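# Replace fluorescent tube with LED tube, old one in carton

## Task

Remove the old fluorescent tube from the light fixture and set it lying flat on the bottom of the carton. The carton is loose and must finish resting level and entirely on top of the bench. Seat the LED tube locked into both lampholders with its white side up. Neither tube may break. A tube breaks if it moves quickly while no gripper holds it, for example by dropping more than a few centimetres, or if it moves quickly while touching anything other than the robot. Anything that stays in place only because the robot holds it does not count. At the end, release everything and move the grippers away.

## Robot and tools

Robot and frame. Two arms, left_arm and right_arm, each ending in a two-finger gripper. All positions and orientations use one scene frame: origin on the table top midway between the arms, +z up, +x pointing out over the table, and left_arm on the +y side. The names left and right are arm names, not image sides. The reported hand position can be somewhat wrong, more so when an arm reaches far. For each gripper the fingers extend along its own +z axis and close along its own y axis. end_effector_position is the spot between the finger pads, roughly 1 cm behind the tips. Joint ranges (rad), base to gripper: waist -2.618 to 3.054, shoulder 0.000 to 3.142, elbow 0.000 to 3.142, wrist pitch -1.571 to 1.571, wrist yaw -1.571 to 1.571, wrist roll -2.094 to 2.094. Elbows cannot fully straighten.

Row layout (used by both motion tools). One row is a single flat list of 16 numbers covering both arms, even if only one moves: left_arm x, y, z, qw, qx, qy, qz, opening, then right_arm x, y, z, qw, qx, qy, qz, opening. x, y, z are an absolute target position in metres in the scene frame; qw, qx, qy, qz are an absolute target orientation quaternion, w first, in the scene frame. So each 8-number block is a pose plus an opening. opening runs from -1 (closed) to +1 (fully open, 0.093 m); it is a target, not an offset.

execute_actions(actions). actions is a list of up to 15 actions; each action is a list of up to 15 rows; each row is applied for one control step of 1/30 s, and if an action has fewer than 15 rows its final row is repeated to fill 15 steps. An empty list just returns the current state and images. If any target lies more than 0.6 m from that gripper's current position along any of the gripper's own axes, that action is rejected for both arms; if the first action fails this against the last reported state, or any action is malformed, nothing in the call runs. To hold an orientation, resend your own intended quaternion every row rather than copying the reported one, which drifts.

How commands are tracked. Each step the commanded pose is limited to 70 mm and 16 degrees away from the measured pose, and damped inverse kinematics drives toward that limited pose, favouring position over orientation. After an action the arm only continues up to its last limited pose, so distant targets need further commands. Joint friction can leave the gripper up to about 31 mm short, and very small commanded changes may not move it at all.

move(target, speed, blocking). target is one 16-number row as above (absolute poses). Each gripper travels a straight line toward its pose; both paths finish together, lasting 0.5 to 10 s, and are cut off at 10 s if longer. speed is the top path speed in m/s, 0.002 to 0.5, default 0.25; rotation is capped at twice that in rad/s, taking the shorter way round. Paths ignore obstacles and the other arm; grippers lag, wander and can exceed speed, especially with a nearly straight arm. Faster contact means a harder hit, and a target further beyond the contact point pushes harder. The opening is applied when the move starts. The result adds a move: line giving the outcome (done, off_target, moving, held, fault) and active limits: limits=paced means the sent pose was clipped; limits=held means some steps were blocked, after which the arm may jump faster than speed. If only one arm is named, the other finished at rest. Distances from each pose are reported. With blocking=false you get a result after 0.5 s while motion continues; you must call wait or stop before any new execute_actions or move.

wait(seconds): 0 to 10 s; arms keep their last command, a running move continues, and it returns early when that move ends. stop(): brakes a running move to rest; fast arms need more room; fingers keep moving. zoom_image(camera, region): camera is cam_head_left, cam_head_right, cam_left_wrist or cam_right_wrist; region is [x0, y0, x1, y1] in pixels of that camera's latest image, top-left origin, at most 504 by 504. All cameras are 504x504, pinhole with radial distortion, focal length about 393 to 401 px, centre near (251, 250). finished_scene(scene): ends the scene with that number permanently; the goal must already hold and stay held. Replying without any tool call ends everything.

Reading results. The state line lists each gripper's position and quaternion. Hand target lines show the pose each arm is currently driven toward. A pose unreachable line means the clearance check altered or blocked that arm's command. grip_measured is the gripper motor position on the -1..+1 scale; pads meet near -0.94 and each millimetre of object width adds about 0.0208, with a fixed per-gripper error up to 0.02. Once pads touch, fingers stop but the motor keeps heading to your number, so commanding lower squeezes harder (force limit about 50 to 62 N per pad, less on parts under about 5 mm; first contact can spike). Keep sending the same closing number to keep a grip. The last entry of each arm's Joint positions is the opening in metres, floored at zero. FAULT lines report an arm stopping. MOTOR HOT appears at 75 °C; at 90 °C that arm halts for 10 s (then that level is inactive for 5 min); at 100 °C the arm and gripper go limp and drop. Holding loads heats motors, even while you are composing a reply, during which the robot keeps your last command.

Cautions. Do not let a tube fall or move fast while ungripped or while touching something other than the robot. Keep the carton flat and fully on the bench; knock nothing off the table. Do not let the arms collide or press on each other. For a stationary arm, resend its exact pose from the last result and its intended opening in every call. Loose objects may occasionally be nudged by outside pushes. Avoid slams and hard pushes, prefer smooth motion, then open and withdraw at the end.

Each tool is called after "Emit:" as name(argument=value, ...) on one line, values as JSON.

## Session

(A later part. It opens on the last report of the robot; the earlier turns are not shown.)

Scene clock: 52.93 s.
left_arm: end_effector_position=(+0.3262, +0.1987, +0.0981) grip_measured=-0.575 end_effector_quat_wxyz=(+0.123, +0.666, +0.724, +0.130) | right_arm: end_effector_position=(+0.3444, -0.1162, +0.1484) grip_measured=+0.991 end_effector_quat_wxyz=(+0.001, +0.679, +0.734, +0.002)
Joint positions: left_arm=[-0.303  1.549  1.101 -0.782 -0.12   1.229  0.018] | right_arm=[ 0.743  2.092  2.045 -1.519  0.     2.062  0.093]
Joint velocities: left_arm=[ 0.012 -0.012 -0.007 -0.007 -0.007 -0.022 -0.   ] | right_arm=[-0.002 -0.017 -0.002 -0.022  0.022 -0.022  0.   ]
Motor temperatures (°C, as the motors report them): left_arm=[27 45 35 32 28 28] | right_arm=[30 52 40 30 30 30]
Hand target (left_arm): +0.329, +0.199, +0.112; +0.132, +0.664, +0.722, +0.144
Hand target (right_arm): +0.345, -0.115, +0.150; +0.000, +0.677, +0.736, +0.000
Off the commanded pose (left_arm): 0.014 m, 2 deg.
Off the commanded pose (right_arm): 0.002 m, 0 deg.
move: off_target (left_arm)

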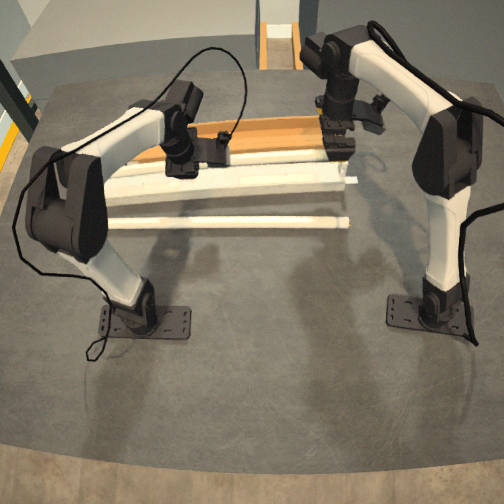

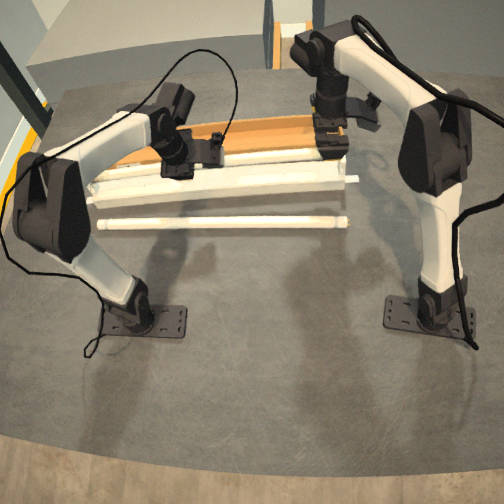

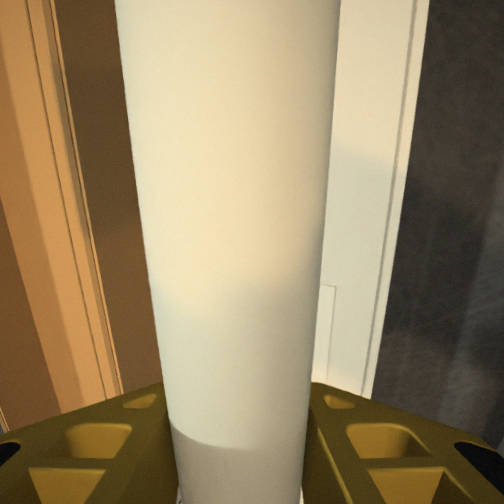

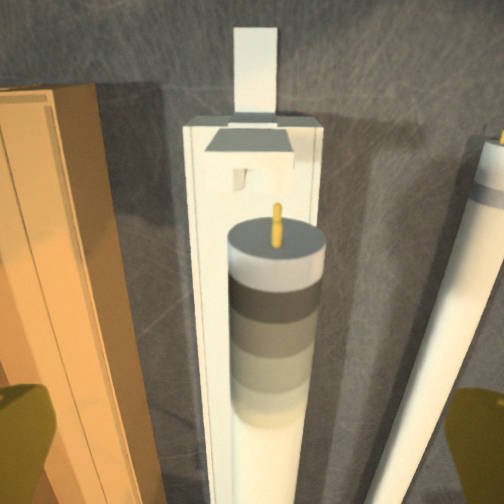

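Emit:
move(target=[0.329,0.199,0.125,0.132,0.664,0.722,0.144,-0.64,0.38,-0.27,0.16,0.07,0.674,0.732,0.075,1], speed=0.15)

Emit:
move(target=[0.428,0.205,0.115,0.072,0.681,0.724,0.076,-0.64,0.38,-0.27,0.16,0.07,0.674,0.732,0.075,1], speed=0.06)

Scene clock: 59.83 s.
left_arm: end_effector_position=(+0.3244, +0.2010, +0.1110) grip_measured=-0.575 end_effector_quat_wxyz=(+0.117, +0.666, +0.724, +0.133) | right_arm: end_effector_position=(+0.3809, -0.2680, +0.1567) grip_measured=+0.991 end_effector_quat_wxyz=(+0.059, +0.677, +0.731, +0.067)
Joint positions: left_arm=[-0.303  1.539  1.146 -0.847 -0.131  1.229  0.018] | right_arm=[ 0.349  1.82   1.683 -1.255  0.013  1.669  0.093]
Joint velocities: left_arm=[ 0.007 -0.012 -0.002 -0.007 -0.037 -0.007 -0.   ] | right_arm=[ 0.002  0.007 -0.017  0.051  0.007 -0.007 -0.001]
Motor temperatures (°C, as the motors report them): left_arm=[27 45 35 33 28 28] | right_arm=[30 53 40 30 30 30]
Hand target (left_arm): +0.329, +0.199, +0.125; +0.132, +0.664, +0.722, +0.144
Hand target (right_arm): +0.381, -0.268, +0.159; +0.064, +0.675, +0.731, +0.077
Off the commanded pose (left_arm): 0.015 m, 2 deg.
Off the commanded pose (right_arm): 0.004 m, 2 deg.
move: off_target (left_arm)

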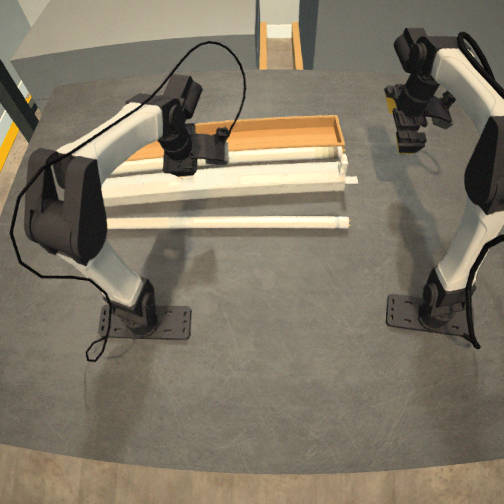

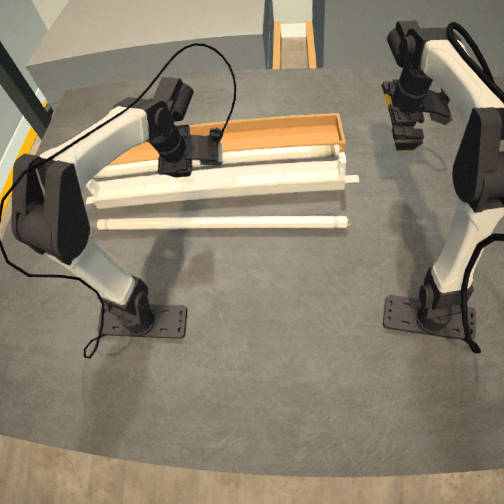

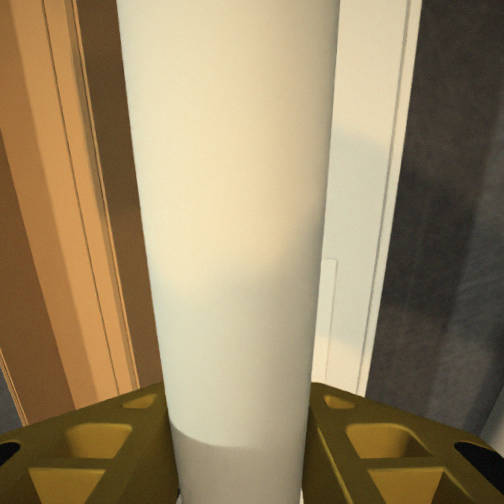

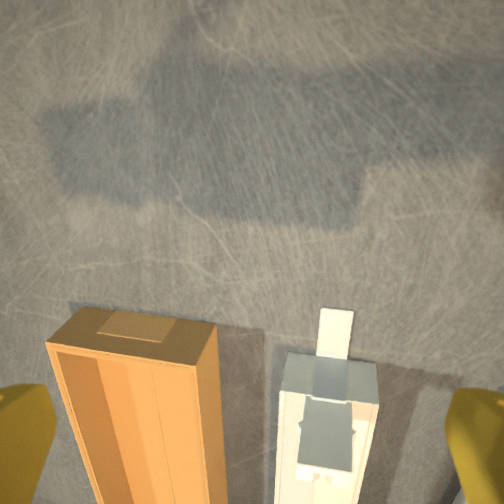

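Scene clock: 62.07 s.
left_arm: end_effector_position=(+0.4240, +0.2045, +0.1134) grip_measured=-0.575 end_effector_quat_wxyz=(+0.067, +0.682, +0.724, +0.079) | right_arm: end_effector_position=(+0.3822, -0.2678, +0.1569) grip_measured=+0.991 end_effector_quat_wxyz=(+0.061, +0.675, +0.732, +0.069)
Joint positions: left_arm=[-0.204  2.029  1.791 -1.133 -0.059  1.335  0.018] | right_arm=[ 0.349  1.82   1.683 -1.25   0.013  1.665  0.093]
Joint velocities: left_arm=[-0.022  0.012  0.007 -0.037  0.007 -0.051  0.   ] | right_arm=[-0.017 -0.002  0.002 -0.037  0.007  0.007 -0.002]
Motor temperatures (°C, as the motors report them): left_arm=[27 45 36 33 28 28] | right_arm=[30 53 40 30 30 30]
Hand target (left_arm): +0.428, +0.206, +0.116; +0.072, +0.682, +0.724, +0.076
Hand target (right_arm): +0.380, -0.270, +0.160; +0.070, +0.674, +0.732, +0.075
Off the commanded pose (left_arm): 0.004 m, 1 deg.
Off the commanded pose (right_arm): 0.004 m, 1 deg.
move: done

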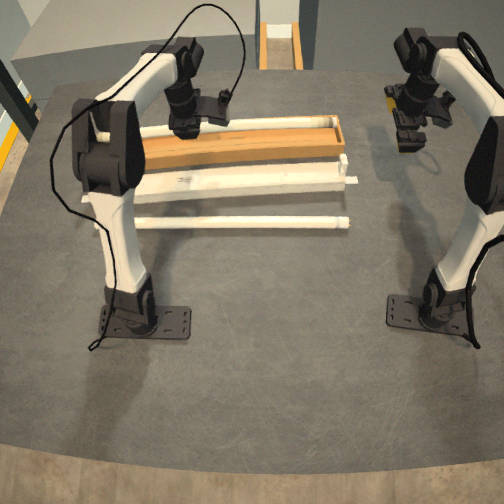

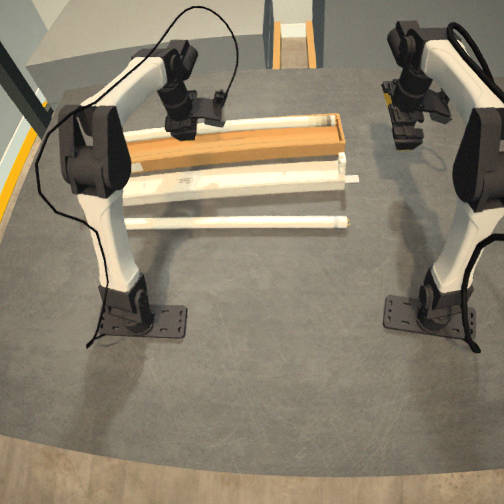

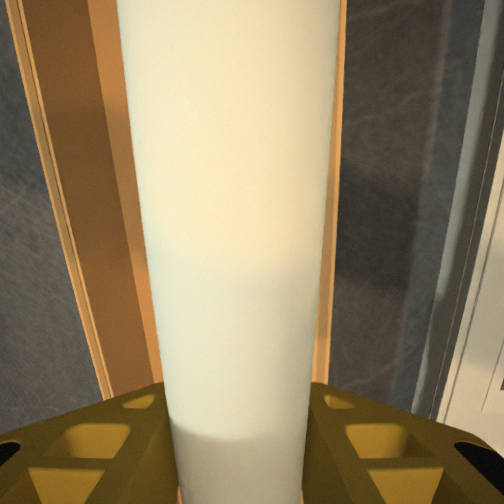

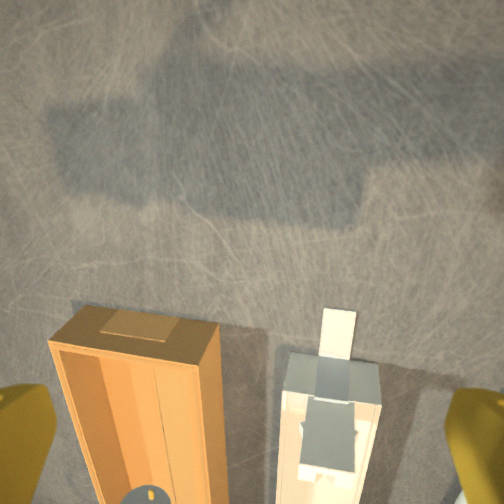

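Emit:
move(target=[0.438,0.206,0.075,0.036,0.684,0.727,0.038,-0.64,0.38,-0.27,0.16,0.07,0.674,0.732,0.075,1], speed=0.03)

Scene clock: 66.50 s.
left_arm: end_effector_position=(+0.4340, +0.2042, +0.0730) grip_measured=-0.575 end_effector_quat_wxyz=(+0.030, +0.685, +0.726, +0.042) | right_arm: end_effector_position=(+0.3822, -0.2678, +0.1569) grip_measured=+0.991 end_effector_quat_wxyz=(+0.061, +0.675, +0.732, +0.069)
Joint positions: left_arm=[-0.192  2.183  1.882 -1.172 -0.036  1.345  0.018] | right_arm=[ 0.349  1.82   1.683 -1.25   0.013  1.665  0.093]
Joint velocities: left_arm=[ 0.007 -0.002 -0.002  0.007  0.022  0.007 -0.   ] | right_arm=[-0.007 -0.022  0.007 -0.066  0.007 -0.007  0.   ]
Motor temperatures (°C, as the motors report them): left_arm=[27 45 36 33 28 28] | right_arm=[30 54 40 30 30 30]
Hand target (left_arm): +0.438, +0.206, +0.075; +0.036, +0.685, +0.727, +0.038
Hand target (right_arm): +0.380, -0.270, +0.160; +0.070, +0.674, +0.732, +0.075
Off the commanded pose (left_arm): 0.005 m, 1 deg.
Off the commanded pose (right_arm): 0.004 m, 1 deg.
move: done

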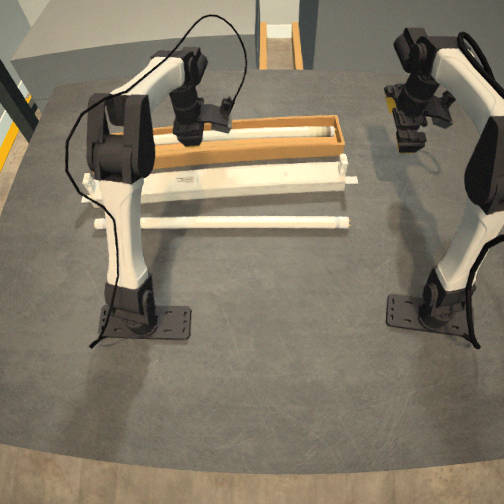

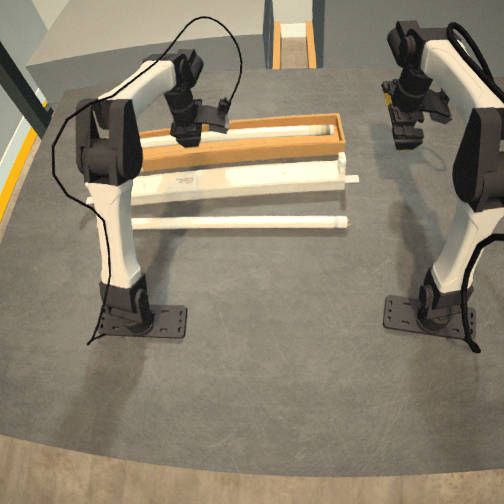

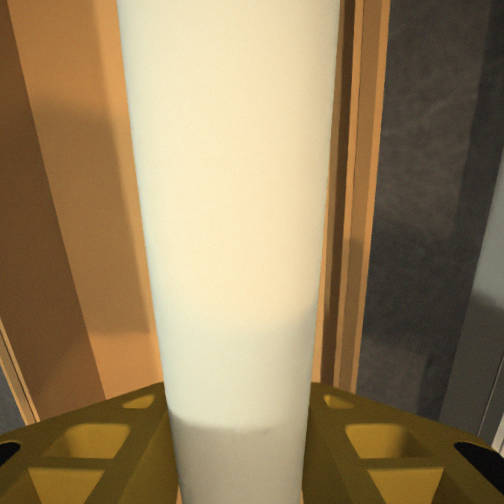

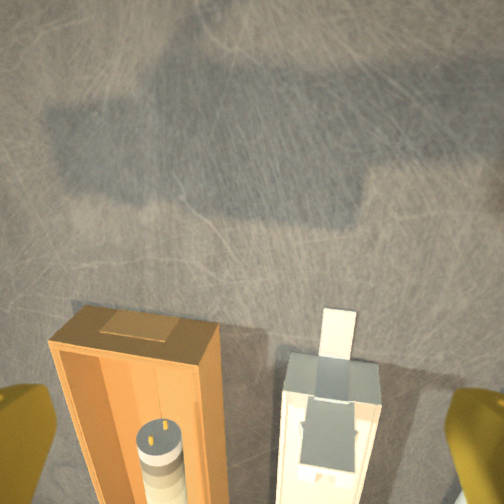

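Emit:
move(target=[0.453,0.204,0.075,0.036,0.684,0.727,0.038,-0.64,0.38,-0.27,0.16,0.07,0.674,0.732,0.075,1], speed=0.03)

Emit:
move(target=[0.453,0.204,0.045,0.036,0.684,0.727,0.038,-0.64,0.38,-0.27,0.16,0.07,0.674,0.732,0.075,1], speed=0.02)

Scene clock: 69.37 s.
left_arm: end_effector_position=(+0.4509, +0.2011, +0.0739) grip_measured=-0.575 end_effector_quat_wxyz=(+0.034, +0.685, +0.726, +0.044) | right_arm: end_effector_position=(+0.3822, -0.2678, +0.1569) grip_measured=+0.991 end_effector_quat_wxyz=(+0.061, +0.675, +0.732, +0.069)
Joint positions: left_arm=[-0.192  2.253  1.998 -1.21  -0.035  1.345  0.018] | right_arm=[ 0.349  1.82   1.683 -1.25   0.013  1.664  0.093]
Joint velocities: left_arm=[-0.012 -0.017 -0.002 -0.081  0.022 -0.051 -0.   ] | right_arm=[-0.002  0.002  0.002 -0.066  0.007 -0.037  0.001]
Motor temperatures (°C, as the motors report them): left_arm=[27 46 36 32 28 28] | right_arm=[30 55 39 30 30 30]
Hand target (left_arm): +0.453, +0.204, +0.075; +0.036, +0.684, +0.727, +0.038
Hand target (right_arm): +0.380, -0.270, +0.160; +0.070, +0.674, +0.732, +0.075
Off the commanded pose (left_arm): 0.004 m, 1 deg.
Off the commanded pose (right_arm): 0.004 m, 1 deg.
move: done

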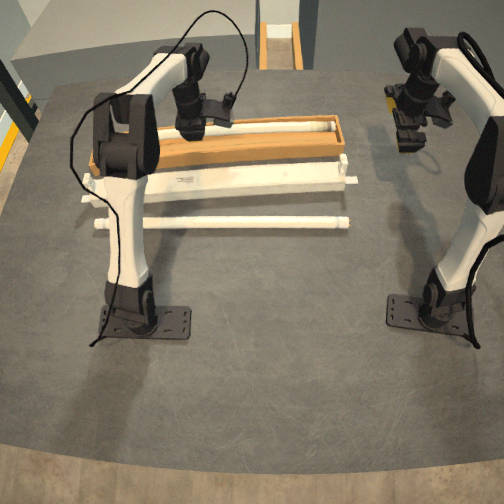

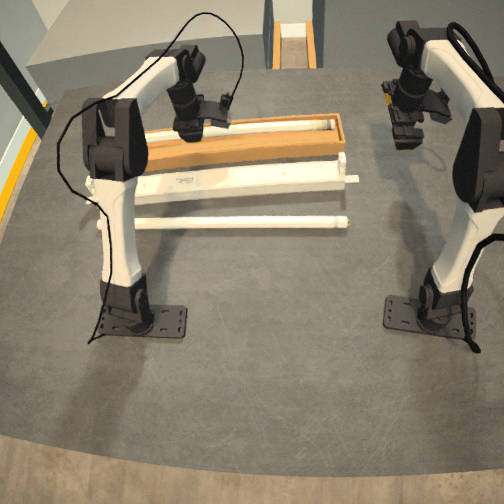

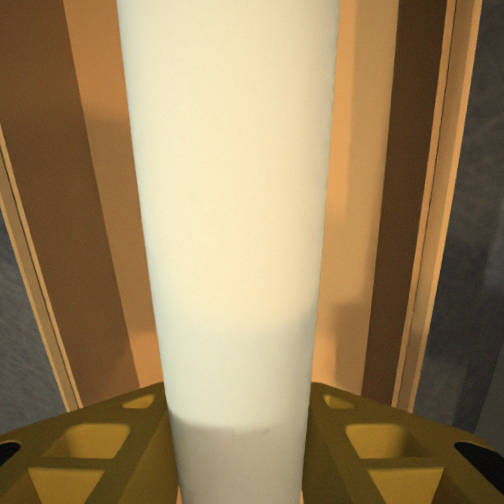

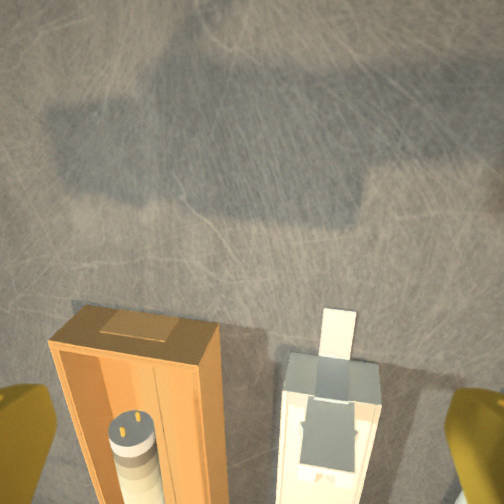

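Scene clock: 71.23 s.
left_arm: end_effector_position=(+0.4531, +0.2006, +0.0533) grip_measured=-0.575 end_effector_quat_wxyz=(+0.037, +0.685, +0.726, +0.045) | right_arm: end_effector_position=(+0.3822, -0.2678, +0.1569) grip_measured=+0.991 end_effector_quat_wxyz=(+0.061, +0.675, +0.732, +0.069)
Joint positions: left_arm=[-0.192  2.263  1.933 -1.13  -0.034  1.345  0.018] | right_arm=[ 0.349  1.82   1.683 -1.25   0.013  1.664  0.093]
Joint velocities: left_arm=[ 0.002 -0.017  0.007 -0.081 -0.022  0.066  0.   ] | right_arm=[-0.022  0.022 -0.007 -0.007 -0.066  0.007  0.001]
Motor temperatures (°C, as the motors report them): left_arm=[27 46 36 32 28 28] | right_arm=[30 55 39 30 30 30]
Hand target (left_arm): +0.453, +0.204, +0.045; +0.036, +0.684, +0.727, +0.038
Hand target (right_arm): +0.380, -0.270, +0.160; +0.070, +0.674, +0.732, +0.075
Off the commanded pose (left_arm): 0.009 m, 1 deg.
Off the commanded pose (right_arm): 0.004 m, 1 deg.
move: done

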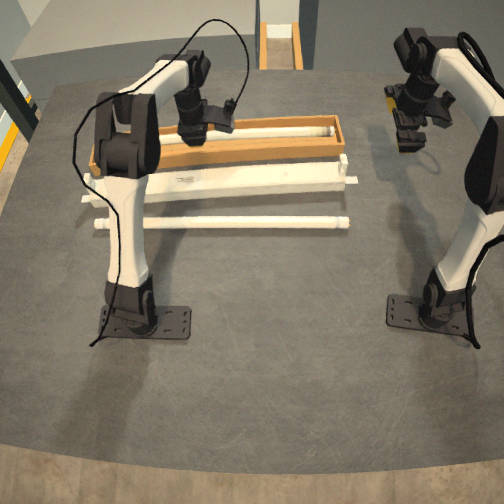

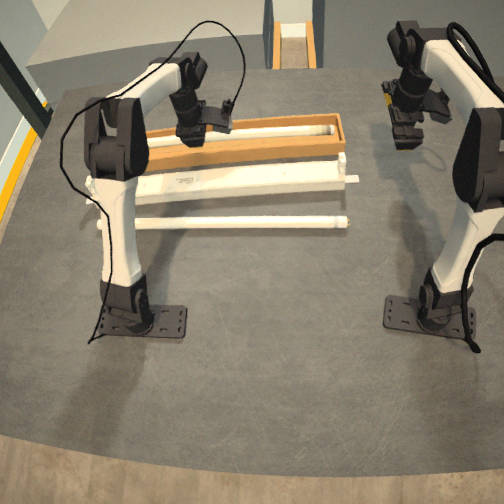

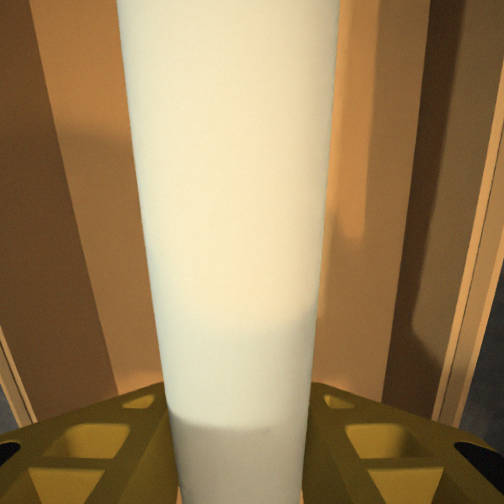

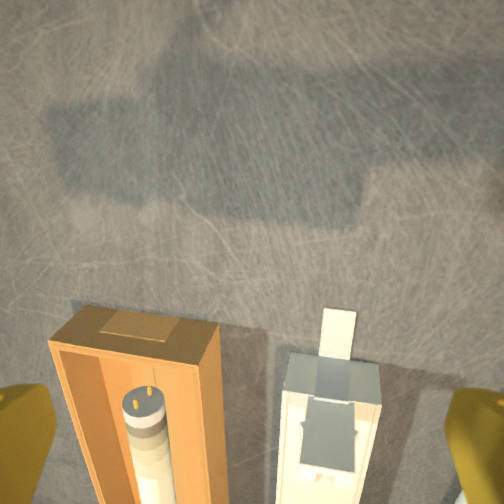

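Emit:
move(target=[0.451,0.204,0.022,0.036,0.684,0.727,0.038,-0.64,0.38,-0.27,0.16,0.07,0.674,0.732,0.075,1], speed=0.012)

Emit:
zoom_image(camera="cam_head_left", region=[70,100,360,200])

Scene clock: 77.67 s.
left_arm: end_effector_position=(+0.4542, +0.2004, +0.0341) grip_measured=-0.575 end_effector_quat_wxyz=(+0.043, +0.685, +0.726, +0.049) | right_arm: end_effector_position=(+0.3822, -0.2678, +0.1569) grip_measured=+0.991 end_effector_quat_wxyz=(+0.061, +0.675, +0.732, +0.069)
Joint positions: left_arm=[-0.192  2.263  1.854 -1.036 -0.034  1.345  0.018] | right_arm=[ 0.349  1.82   1.683 -1.25   0.013  1.664  0.093]
Joint velocities: left_arm=[ 0.012  0.027 -0.002 -0.051 -0.007 -0.066 -0.001] | right_arm=[-0.007 -0.007  0.007  0.037 -0.066  0.037  0.001]
Motor temperatures (°C, as the motors report them): left_arm=[27 47 36 32 28 28] | right_arm=[30 56 39 31 30 30]
Hand target (left_arm): +0.450, +0.204, +0.022; +0.036, +0.684, +0.727, +0.038
Hand target (right_arm): +0.380, -0.270, +0.160; +0.070, +0.674, +0.732, +0.075
Off the commanded pose (left_arm): 0.013 m, 2 deg.
Off the commanded pose (right_arm): 0.004 m, 1 deg.
move: off_target (left_arm)

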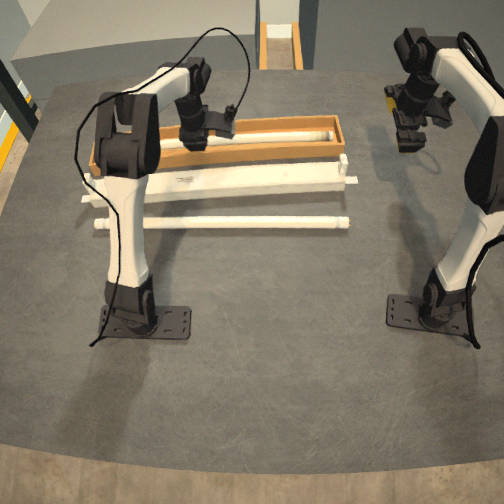

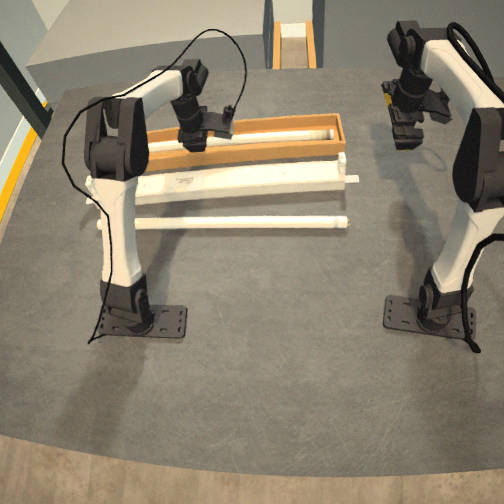

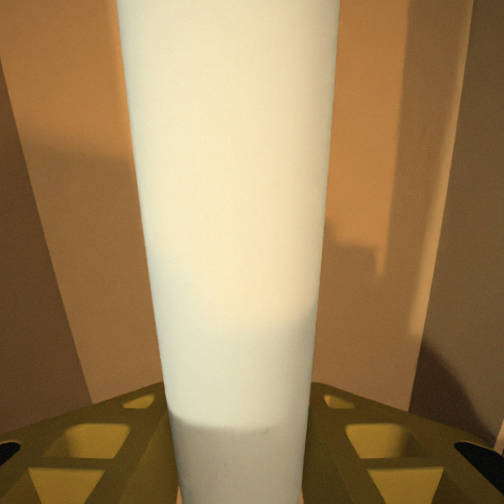

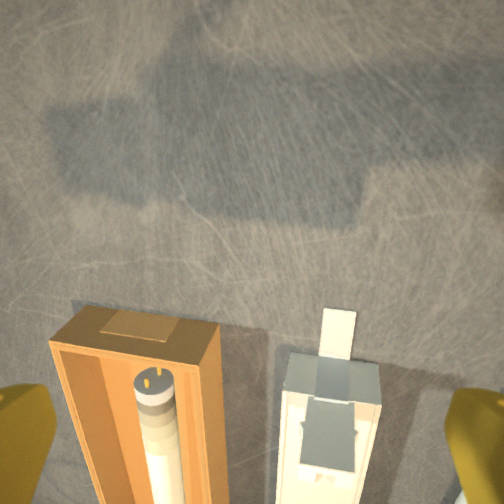

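Region (70, 100, 360, 200) of cam_head_left's 504x504 image, scaled by 1.738, with more detail than that image has; it fills the top 174 rows of this view, and the rest is white.

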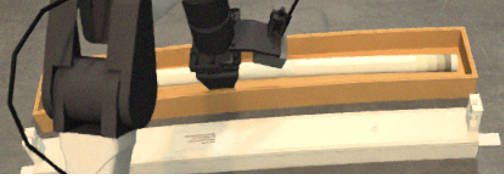

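Emit:
move(target=[0.450,0.204,0.008,0.036,0.684,0.727,0.038,-0.64,0.38,-0.27,0.16,0.07,0.674,0.732,0.075,1], speed=0.01)

Scene clock: 86.17 s.
left_arm: end_effector_position=(+0.4554, +0.2002, +0.0202) grip_measured=-0.575 end_effector_quat_wxyz=(+0.044, +0.685, +0.726, +0.050) | right_arm: end_effector_position=(+0.3822, -0.2678, +0.1569) grip_measured=+0.991 end_effector_quat_wxyz=(+0.061, +0.675, +0.732, +0.069)
Joint positions: left_arm=[-0.192  2.276  1.819 -0.985 -0.034  1.345  0.018] | right_arm=[ 0.349  1.82   1.683 -1.25   0.013  1.664  0.093]
Joint velocities: left_arm=[ 0.007 -0.007  0.007  0.037  0.007  0.051 -0.   ] | right_arm=[-0.012 -0.007 -0.002  0.022 -0.051 -0.022 -0.002]
Motor temperatures (°C, as the motors report them): left_arm=[27 48 36 32 28 28] | right_arm=[30 57 39 31 30 30]
Hand target (left_arm): +0.450, +0.204, +0.008; +0.036, +0.684, +0.727, +0.038
Hand target (right_arm): +0.380, -0.270, +0.160; +0.070, +0.674, +0.732, +0.075
Off the commanded pose (left_arm): 0.014 m, 2 deg.
Off the commanded pose (right_arm): 0.004 m, 1 deg.
move: off_target (left_arm)

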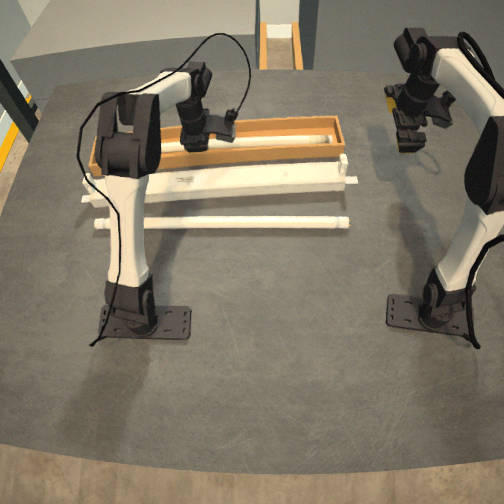

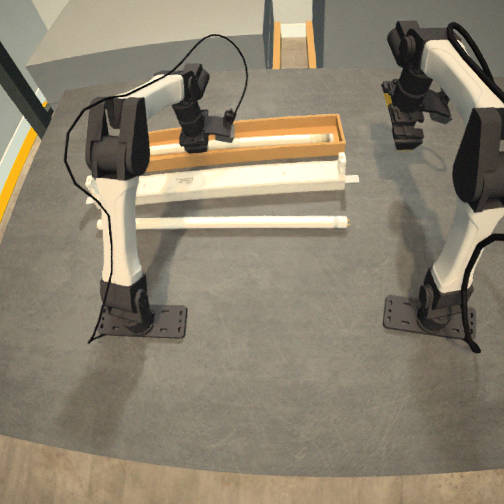

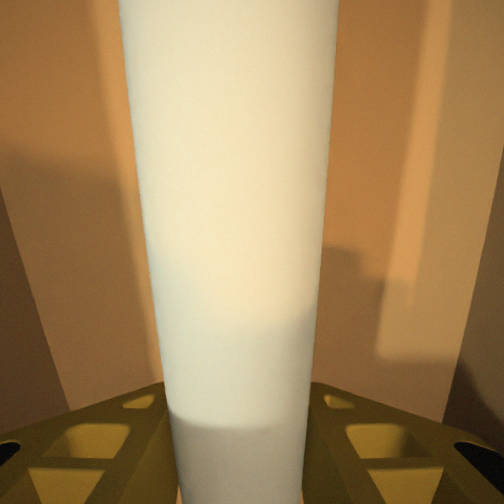

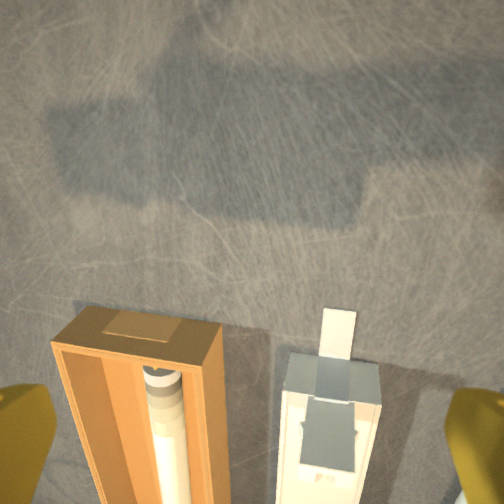

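Release and lift.

Emit:
move(target=[0.453,0.202,0.02,0.04,0.684,0.727,0.044,-0.25,0.38,-0.27,0.16,0.07,0.674,0.732,0.075,1], speed=0.01)

Emit:
move(target=[0.445,0.202,0.125,0.04,0.684,0.727,0.044,-0.25,0.38,-0.27,0.16,0.07,0.674,0.732,0.075,1], speed=0.08)

Emit:
move(target=[0.24,0.19,0.12,0,0.70,0.714,0,0.2,0.38,-0.27,0.16,0.07,0.674,0.732,0.075,1], speed=0.2)

Scene clock: 89.80 s.
left_arm: end_effector_position=(+0.4561, +0.2002, +0.0203) grip_measured=-0.251 end_effector_quat_wxyz=(+0.046, +0.685, +0.726, +0.051) | right_arm: end_effector_position=(+0.3822, -0.2678, +0.1569) grip_measured=+0.991 end_effector_quat_wxyz=(+0.061, +0.675, +0.732, +0.069)
Joint positions: left_arm=[-0.192  2.276  1.819 -0.982 -0.035  1.345  0.033] | right_arm=[ 0.349  1.82   1.683 -1.25   0.013  1.664  0.093]
Joint velocities: left_arm=[-0.012  0.002 -0.012 -0.007  0.022  0.007 -0.001] | right_arm=[-0.007 -0.012  0.007 -0.007 -0.051 -0.051 -0.   ]
Motor temperatures (°C, as the motors report them): left_arm=[27 49 36 32 28 28] | right_arm=[30 57 39 31 30 30]
Hand target (left_arm): +0.453, +0.202, +0.020; +0.040, +0.684, +0.727, +0.044
Hand target (right_arm): +0.380, -0.270, +0.160; +0.070, +0.674, +0.732, +0.075
Off the commanded pose (left_arm): 0.004 m, 1 deg.
Off the commanded pose (right_arm): 0.004 m, 1 deg.
move: done

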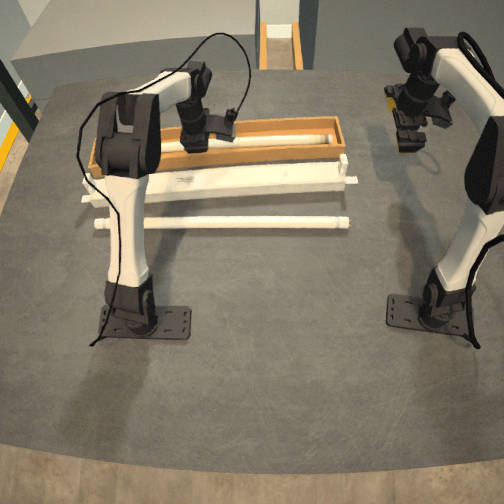

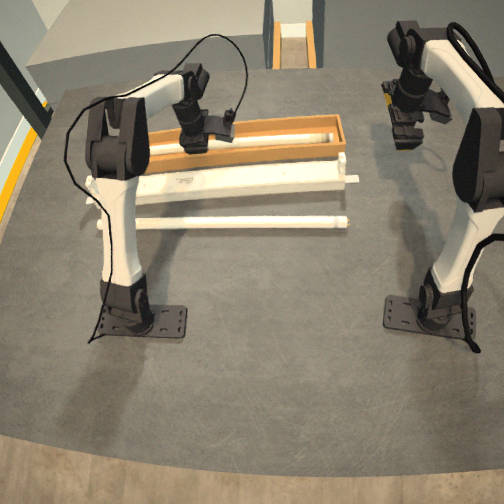

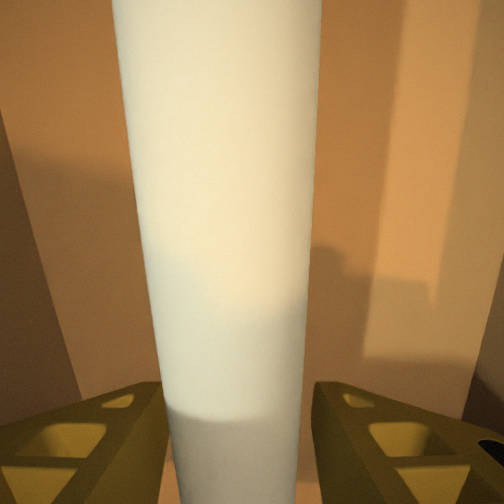

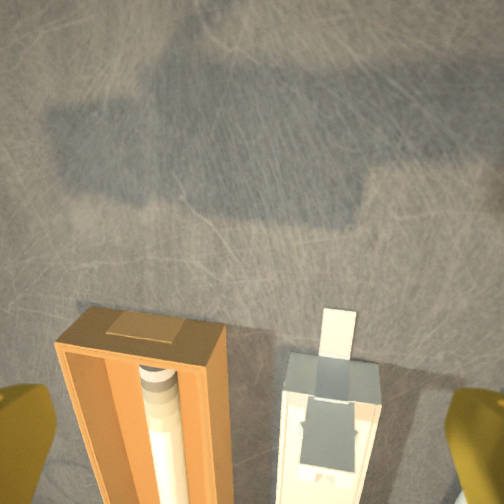

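Scene clock: 91.70 s.
left_arm: end_effector_position=(+0.4449, +0.2021, +0.1164) grip_measured=-0.251 end_effector_quat_wxyz=(+0.033, +0.685, +0.726, +0.043) | right_arm: end_effector_position=(+0.3822, -0.2678, +0.1569) grip_measured=+0.991 end_effector_quat_wxyz=(+0.061, +0.675, +0.732, +0.069)
Joint positions: left_arm=[-0.192  2.242  2.15  -1.377 -0.035  1.345  0.033] | right_arm=[ 0.349  1.82   1.683 -1.25   0.013  1.664  0.093]
Joint velocities: left_arm=[ 0.022  0.012 -0.002 -0.037  0.066 -0.007 -0.   ] | right_arm=[-0.002 -0.007  0.007 -0.081 -0.081  0.022  0.   ]
Motor temperatures (°C, as the motors report them): left_arm=[27 49 36 32 28 28] | right_arm=[30 58 39 31 30 30]
Hand target (left_arm): +0.445, +0.202, +0.125; +0.040, +0.684, +0.727, +0.044
Hand target (right_arm): +0.380, -0.270, +0.160; +0.070, +0.674, +0.732, +0.075
Off the commanded pose (left_arm): 0.009 m, 1 deg.
Off the commanded pose (right_arm): 0.004 m, 1 deg.
move: done

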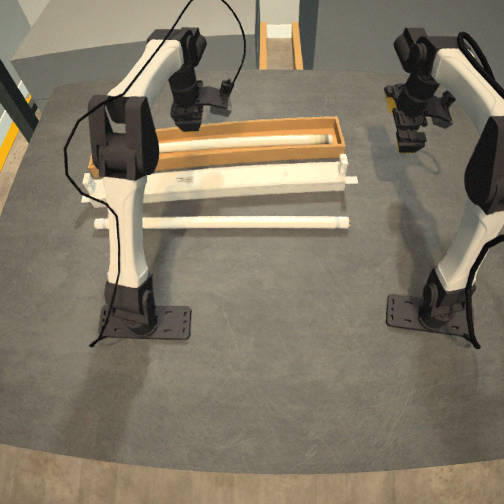

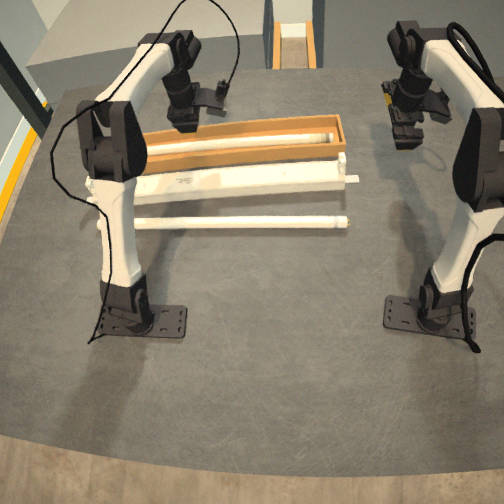

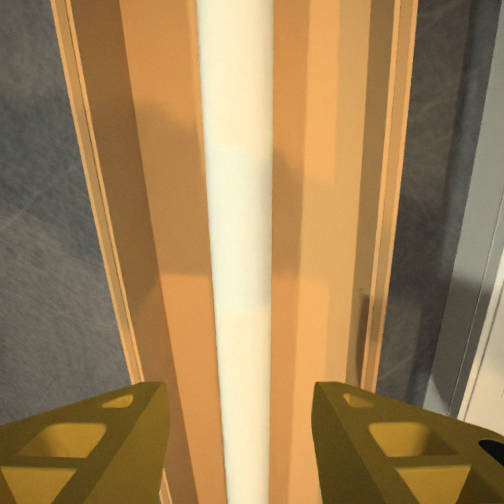

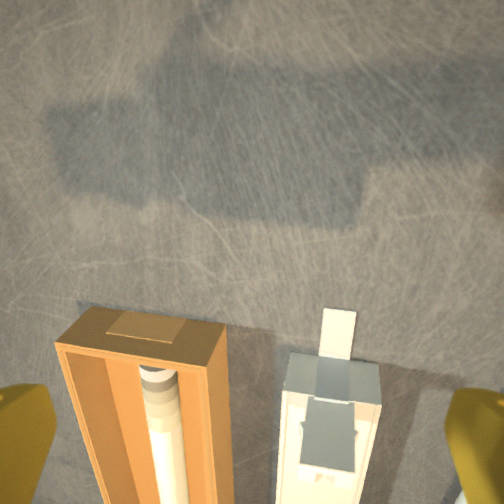

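Scene clock: 93.17 s.
left_arm: end_effector_position=(+0.2458, +0.1903, +0.1216) grip_measured=+0.199 end_effector_quat_wxyz=(-0.001, +0.701, +0.713, +0.006) | right_arm: end_effector_position=(+0.3822, -0.2678, +0.1569) grip_measured=+0.991 end_effector_quat_wxyz=(+0.061, +0.675, +0.732, +0.069)
Joint positions: left_arm=[-0.349  1.549  1.255 -1.274 -0.013  1.228  0.055] | right_arm=[ 0.349  1.82   1.683 -1.25   0.013  1.664  0.093]
Joint velocities: left_arm=[ 0.002 -0.017 -0.017  0.037  0.081  0.022  0.   ] | right_arm=[-0.017  0.012  0.002  0.022 -0.007 -0.066  0.   ]
Motor temperatures (°C, as the motors report them): left_arm=[27 49 36 32 28 28] | right_arm=[30 58 39 31 30 30]
Hand target (left_arm): +0.240, +0.188, +0.120; -0.001, +0.700, +0.714, +0.002
Hand target (right_arm): +0.380, -0.270, +0.160; +0.070, +0.674, +0.732, +0.075
Off the commanded pose (left_arm): 0.006 m, 1 deg.
Off the commanded pose (right_arm): 0.004 m, 1 deg.
move: done

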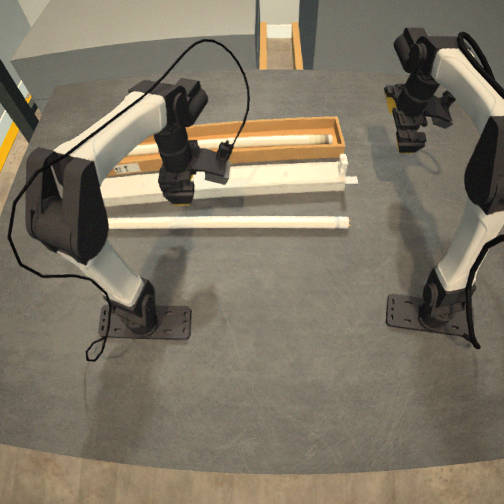

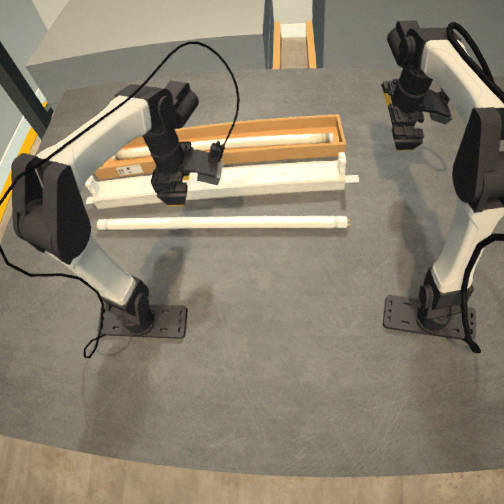

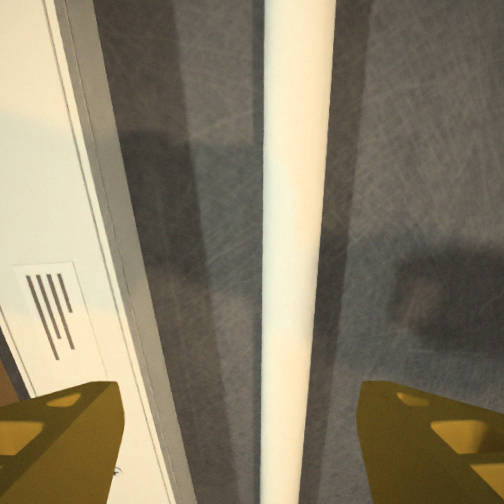

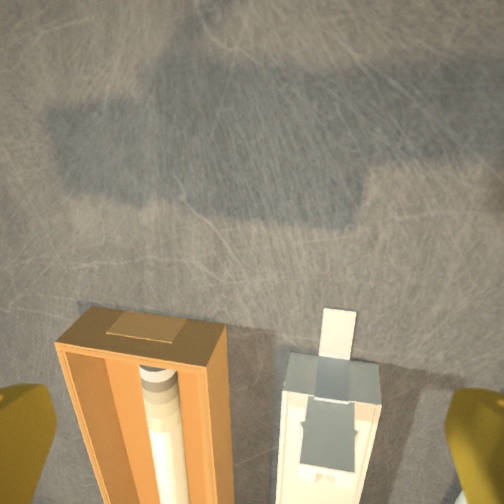

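Emit:
move(target=[0.221,0.19,0.05,0,0.707,0.707,0,0.2,0.38,-0.27,0.16,0.07,0.674,0.732,0.075,1], speed=0.1)

Scene clock: 101.33 s.
left_arm: end_effector_position=(+0.2229, +0.1934, +0.0501) grip_measured=+0.199 end_effector_quat_wxyz=(-0.009, +0.706, +0.708, +0.001) | right_arm: end_effector_position=(+0.3822, -0.2678, +0.1569) grip_measured=+0.991 end_effector_quat_wxyz=(+0.061, +0.675, +0.732, +0.069)
Joint positions: left_arm=[-0.364  1.534  0.951 -1.003 -0.009  1.225  0.055] | right_arm=[ 0.349  1.82   1.683 -1.25   0.013  1.664  0.093]
Joint velocities: left_arm=[ 0.022 -0.017 -0.007 -0.007  0.037 -0.022 -0.   ] | right_arm=[-0.002 -0.002  0.007 -0.007  0.037  0.007  0.   ]
Motor temperatures (°C, as the motors report them): left_arm=[27 48 35 32 28 28] | right_arm=[30 59 39 31 30 30]
Hand target (left_arm): +0.221, +0.190, +0.050; -0.000, +0.707, +0.707, +0.000
Hand target (right_arm): +0.380, -0.270, +0.160; +0.070, +0.674, +0.732, +0.075
Off the commanded pose (left_arm): 0.004 m, 1 deg.
Off the commanded pose (right_arm): 0.004 m, 1 deg.
move: done

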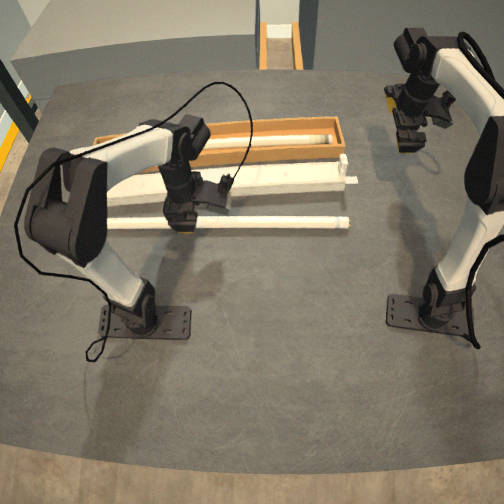

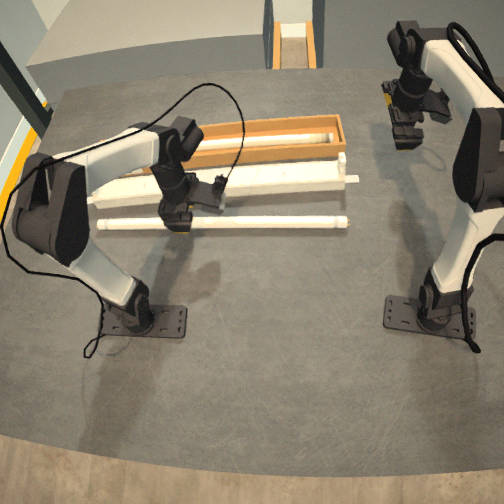

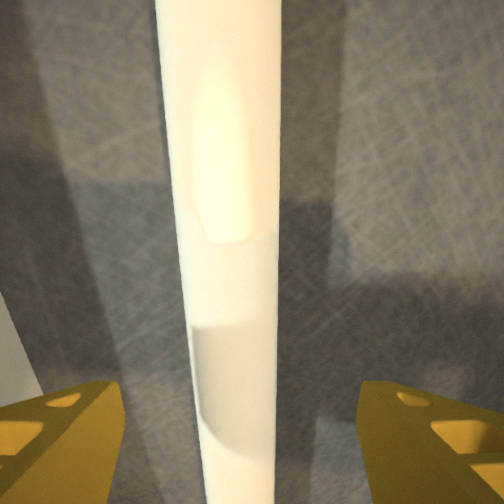

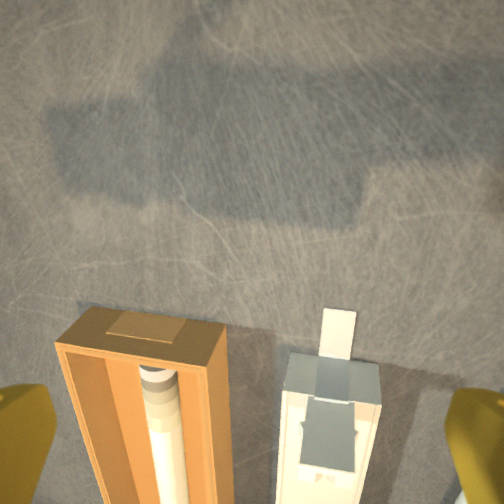

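Emit:
move(target=[0.224,0.192,0.010,0,0.70,0.714,0,0.2,0.38,-0.27,0.16,0.07,0.674,0.732,0.075,1], speed=0.04)

Scene clock: 104.43 s.
left_arm: end_effector_position=(+0.2280, +0.1916, +0.0175) grip_measured=+0.199 end_effector_quat_wxyz=(+0.006, +0.704, +0.710, +0.008) | right_arm: end_effector_position=(+0.3822, -0.2678, +0.1569) grip_measured=+0.991 end_effector_quat_wxyz=(+0.061, +0.675, +0.732, +0.069)
Joint positions: left_arm=[-0.364  1.579  0.853 -0.827 -0.009  1.22   0.055] | right_arm=[ 0.349  1.82   1.683 -1.25   0.013  1.664  0.093]
Joint velocities: left_arm=[-0.012  0.002  0.007 -0.022 -0.022  0.022  0.   ] | right_arm=[-0.012  0.002  0.002 -0.007 -0.037  0.007  0.001]
Motor temperatures (°C, as the motors report them): left_arm=[27 47 35 32 28 28] | right_arm=[30 59 39 31 30 30]
Hand target (left_arm): +0.224, +0.192, +0.010; -0.000, +0.700, +0.714, -0.000
Hand target (right_arm): +0.380, -0.270, +0.160; +0.070, +0.674, +0.732, +0.075
Off the commanded pose (left_arm): 0.009 m, 1 deg.
Off the commanded pose (right_arm): 0.004 m, 1 deg.
move: done

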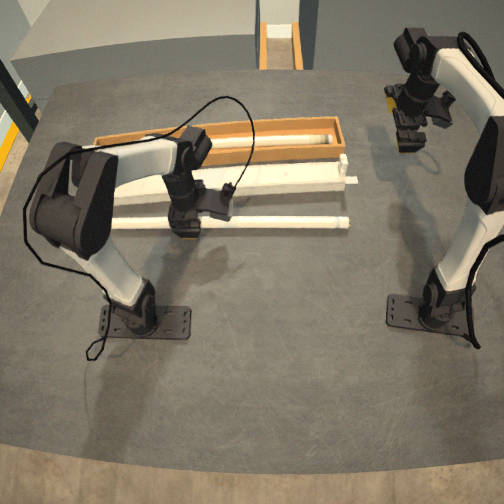

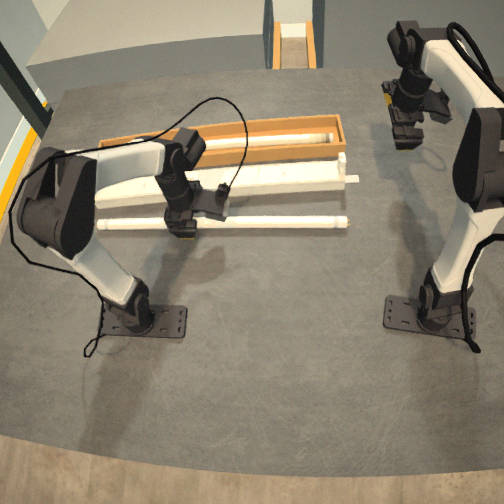

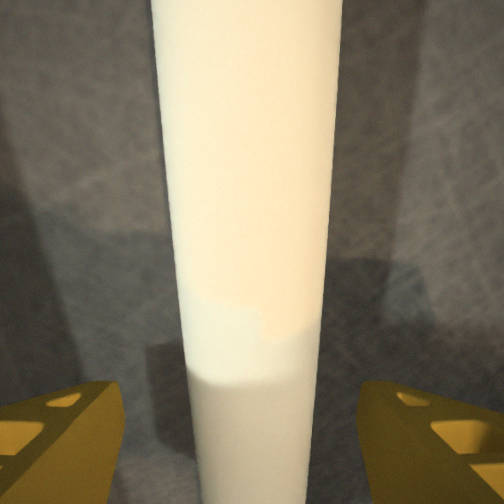

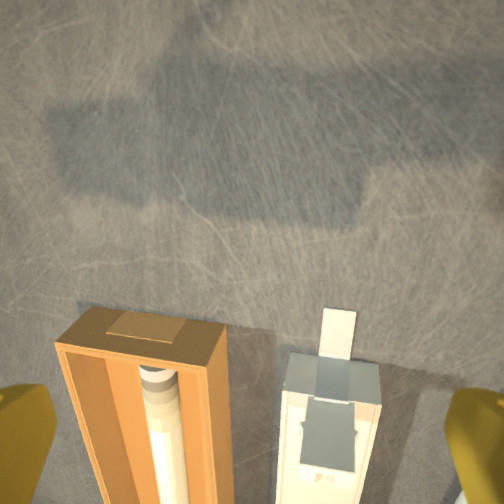

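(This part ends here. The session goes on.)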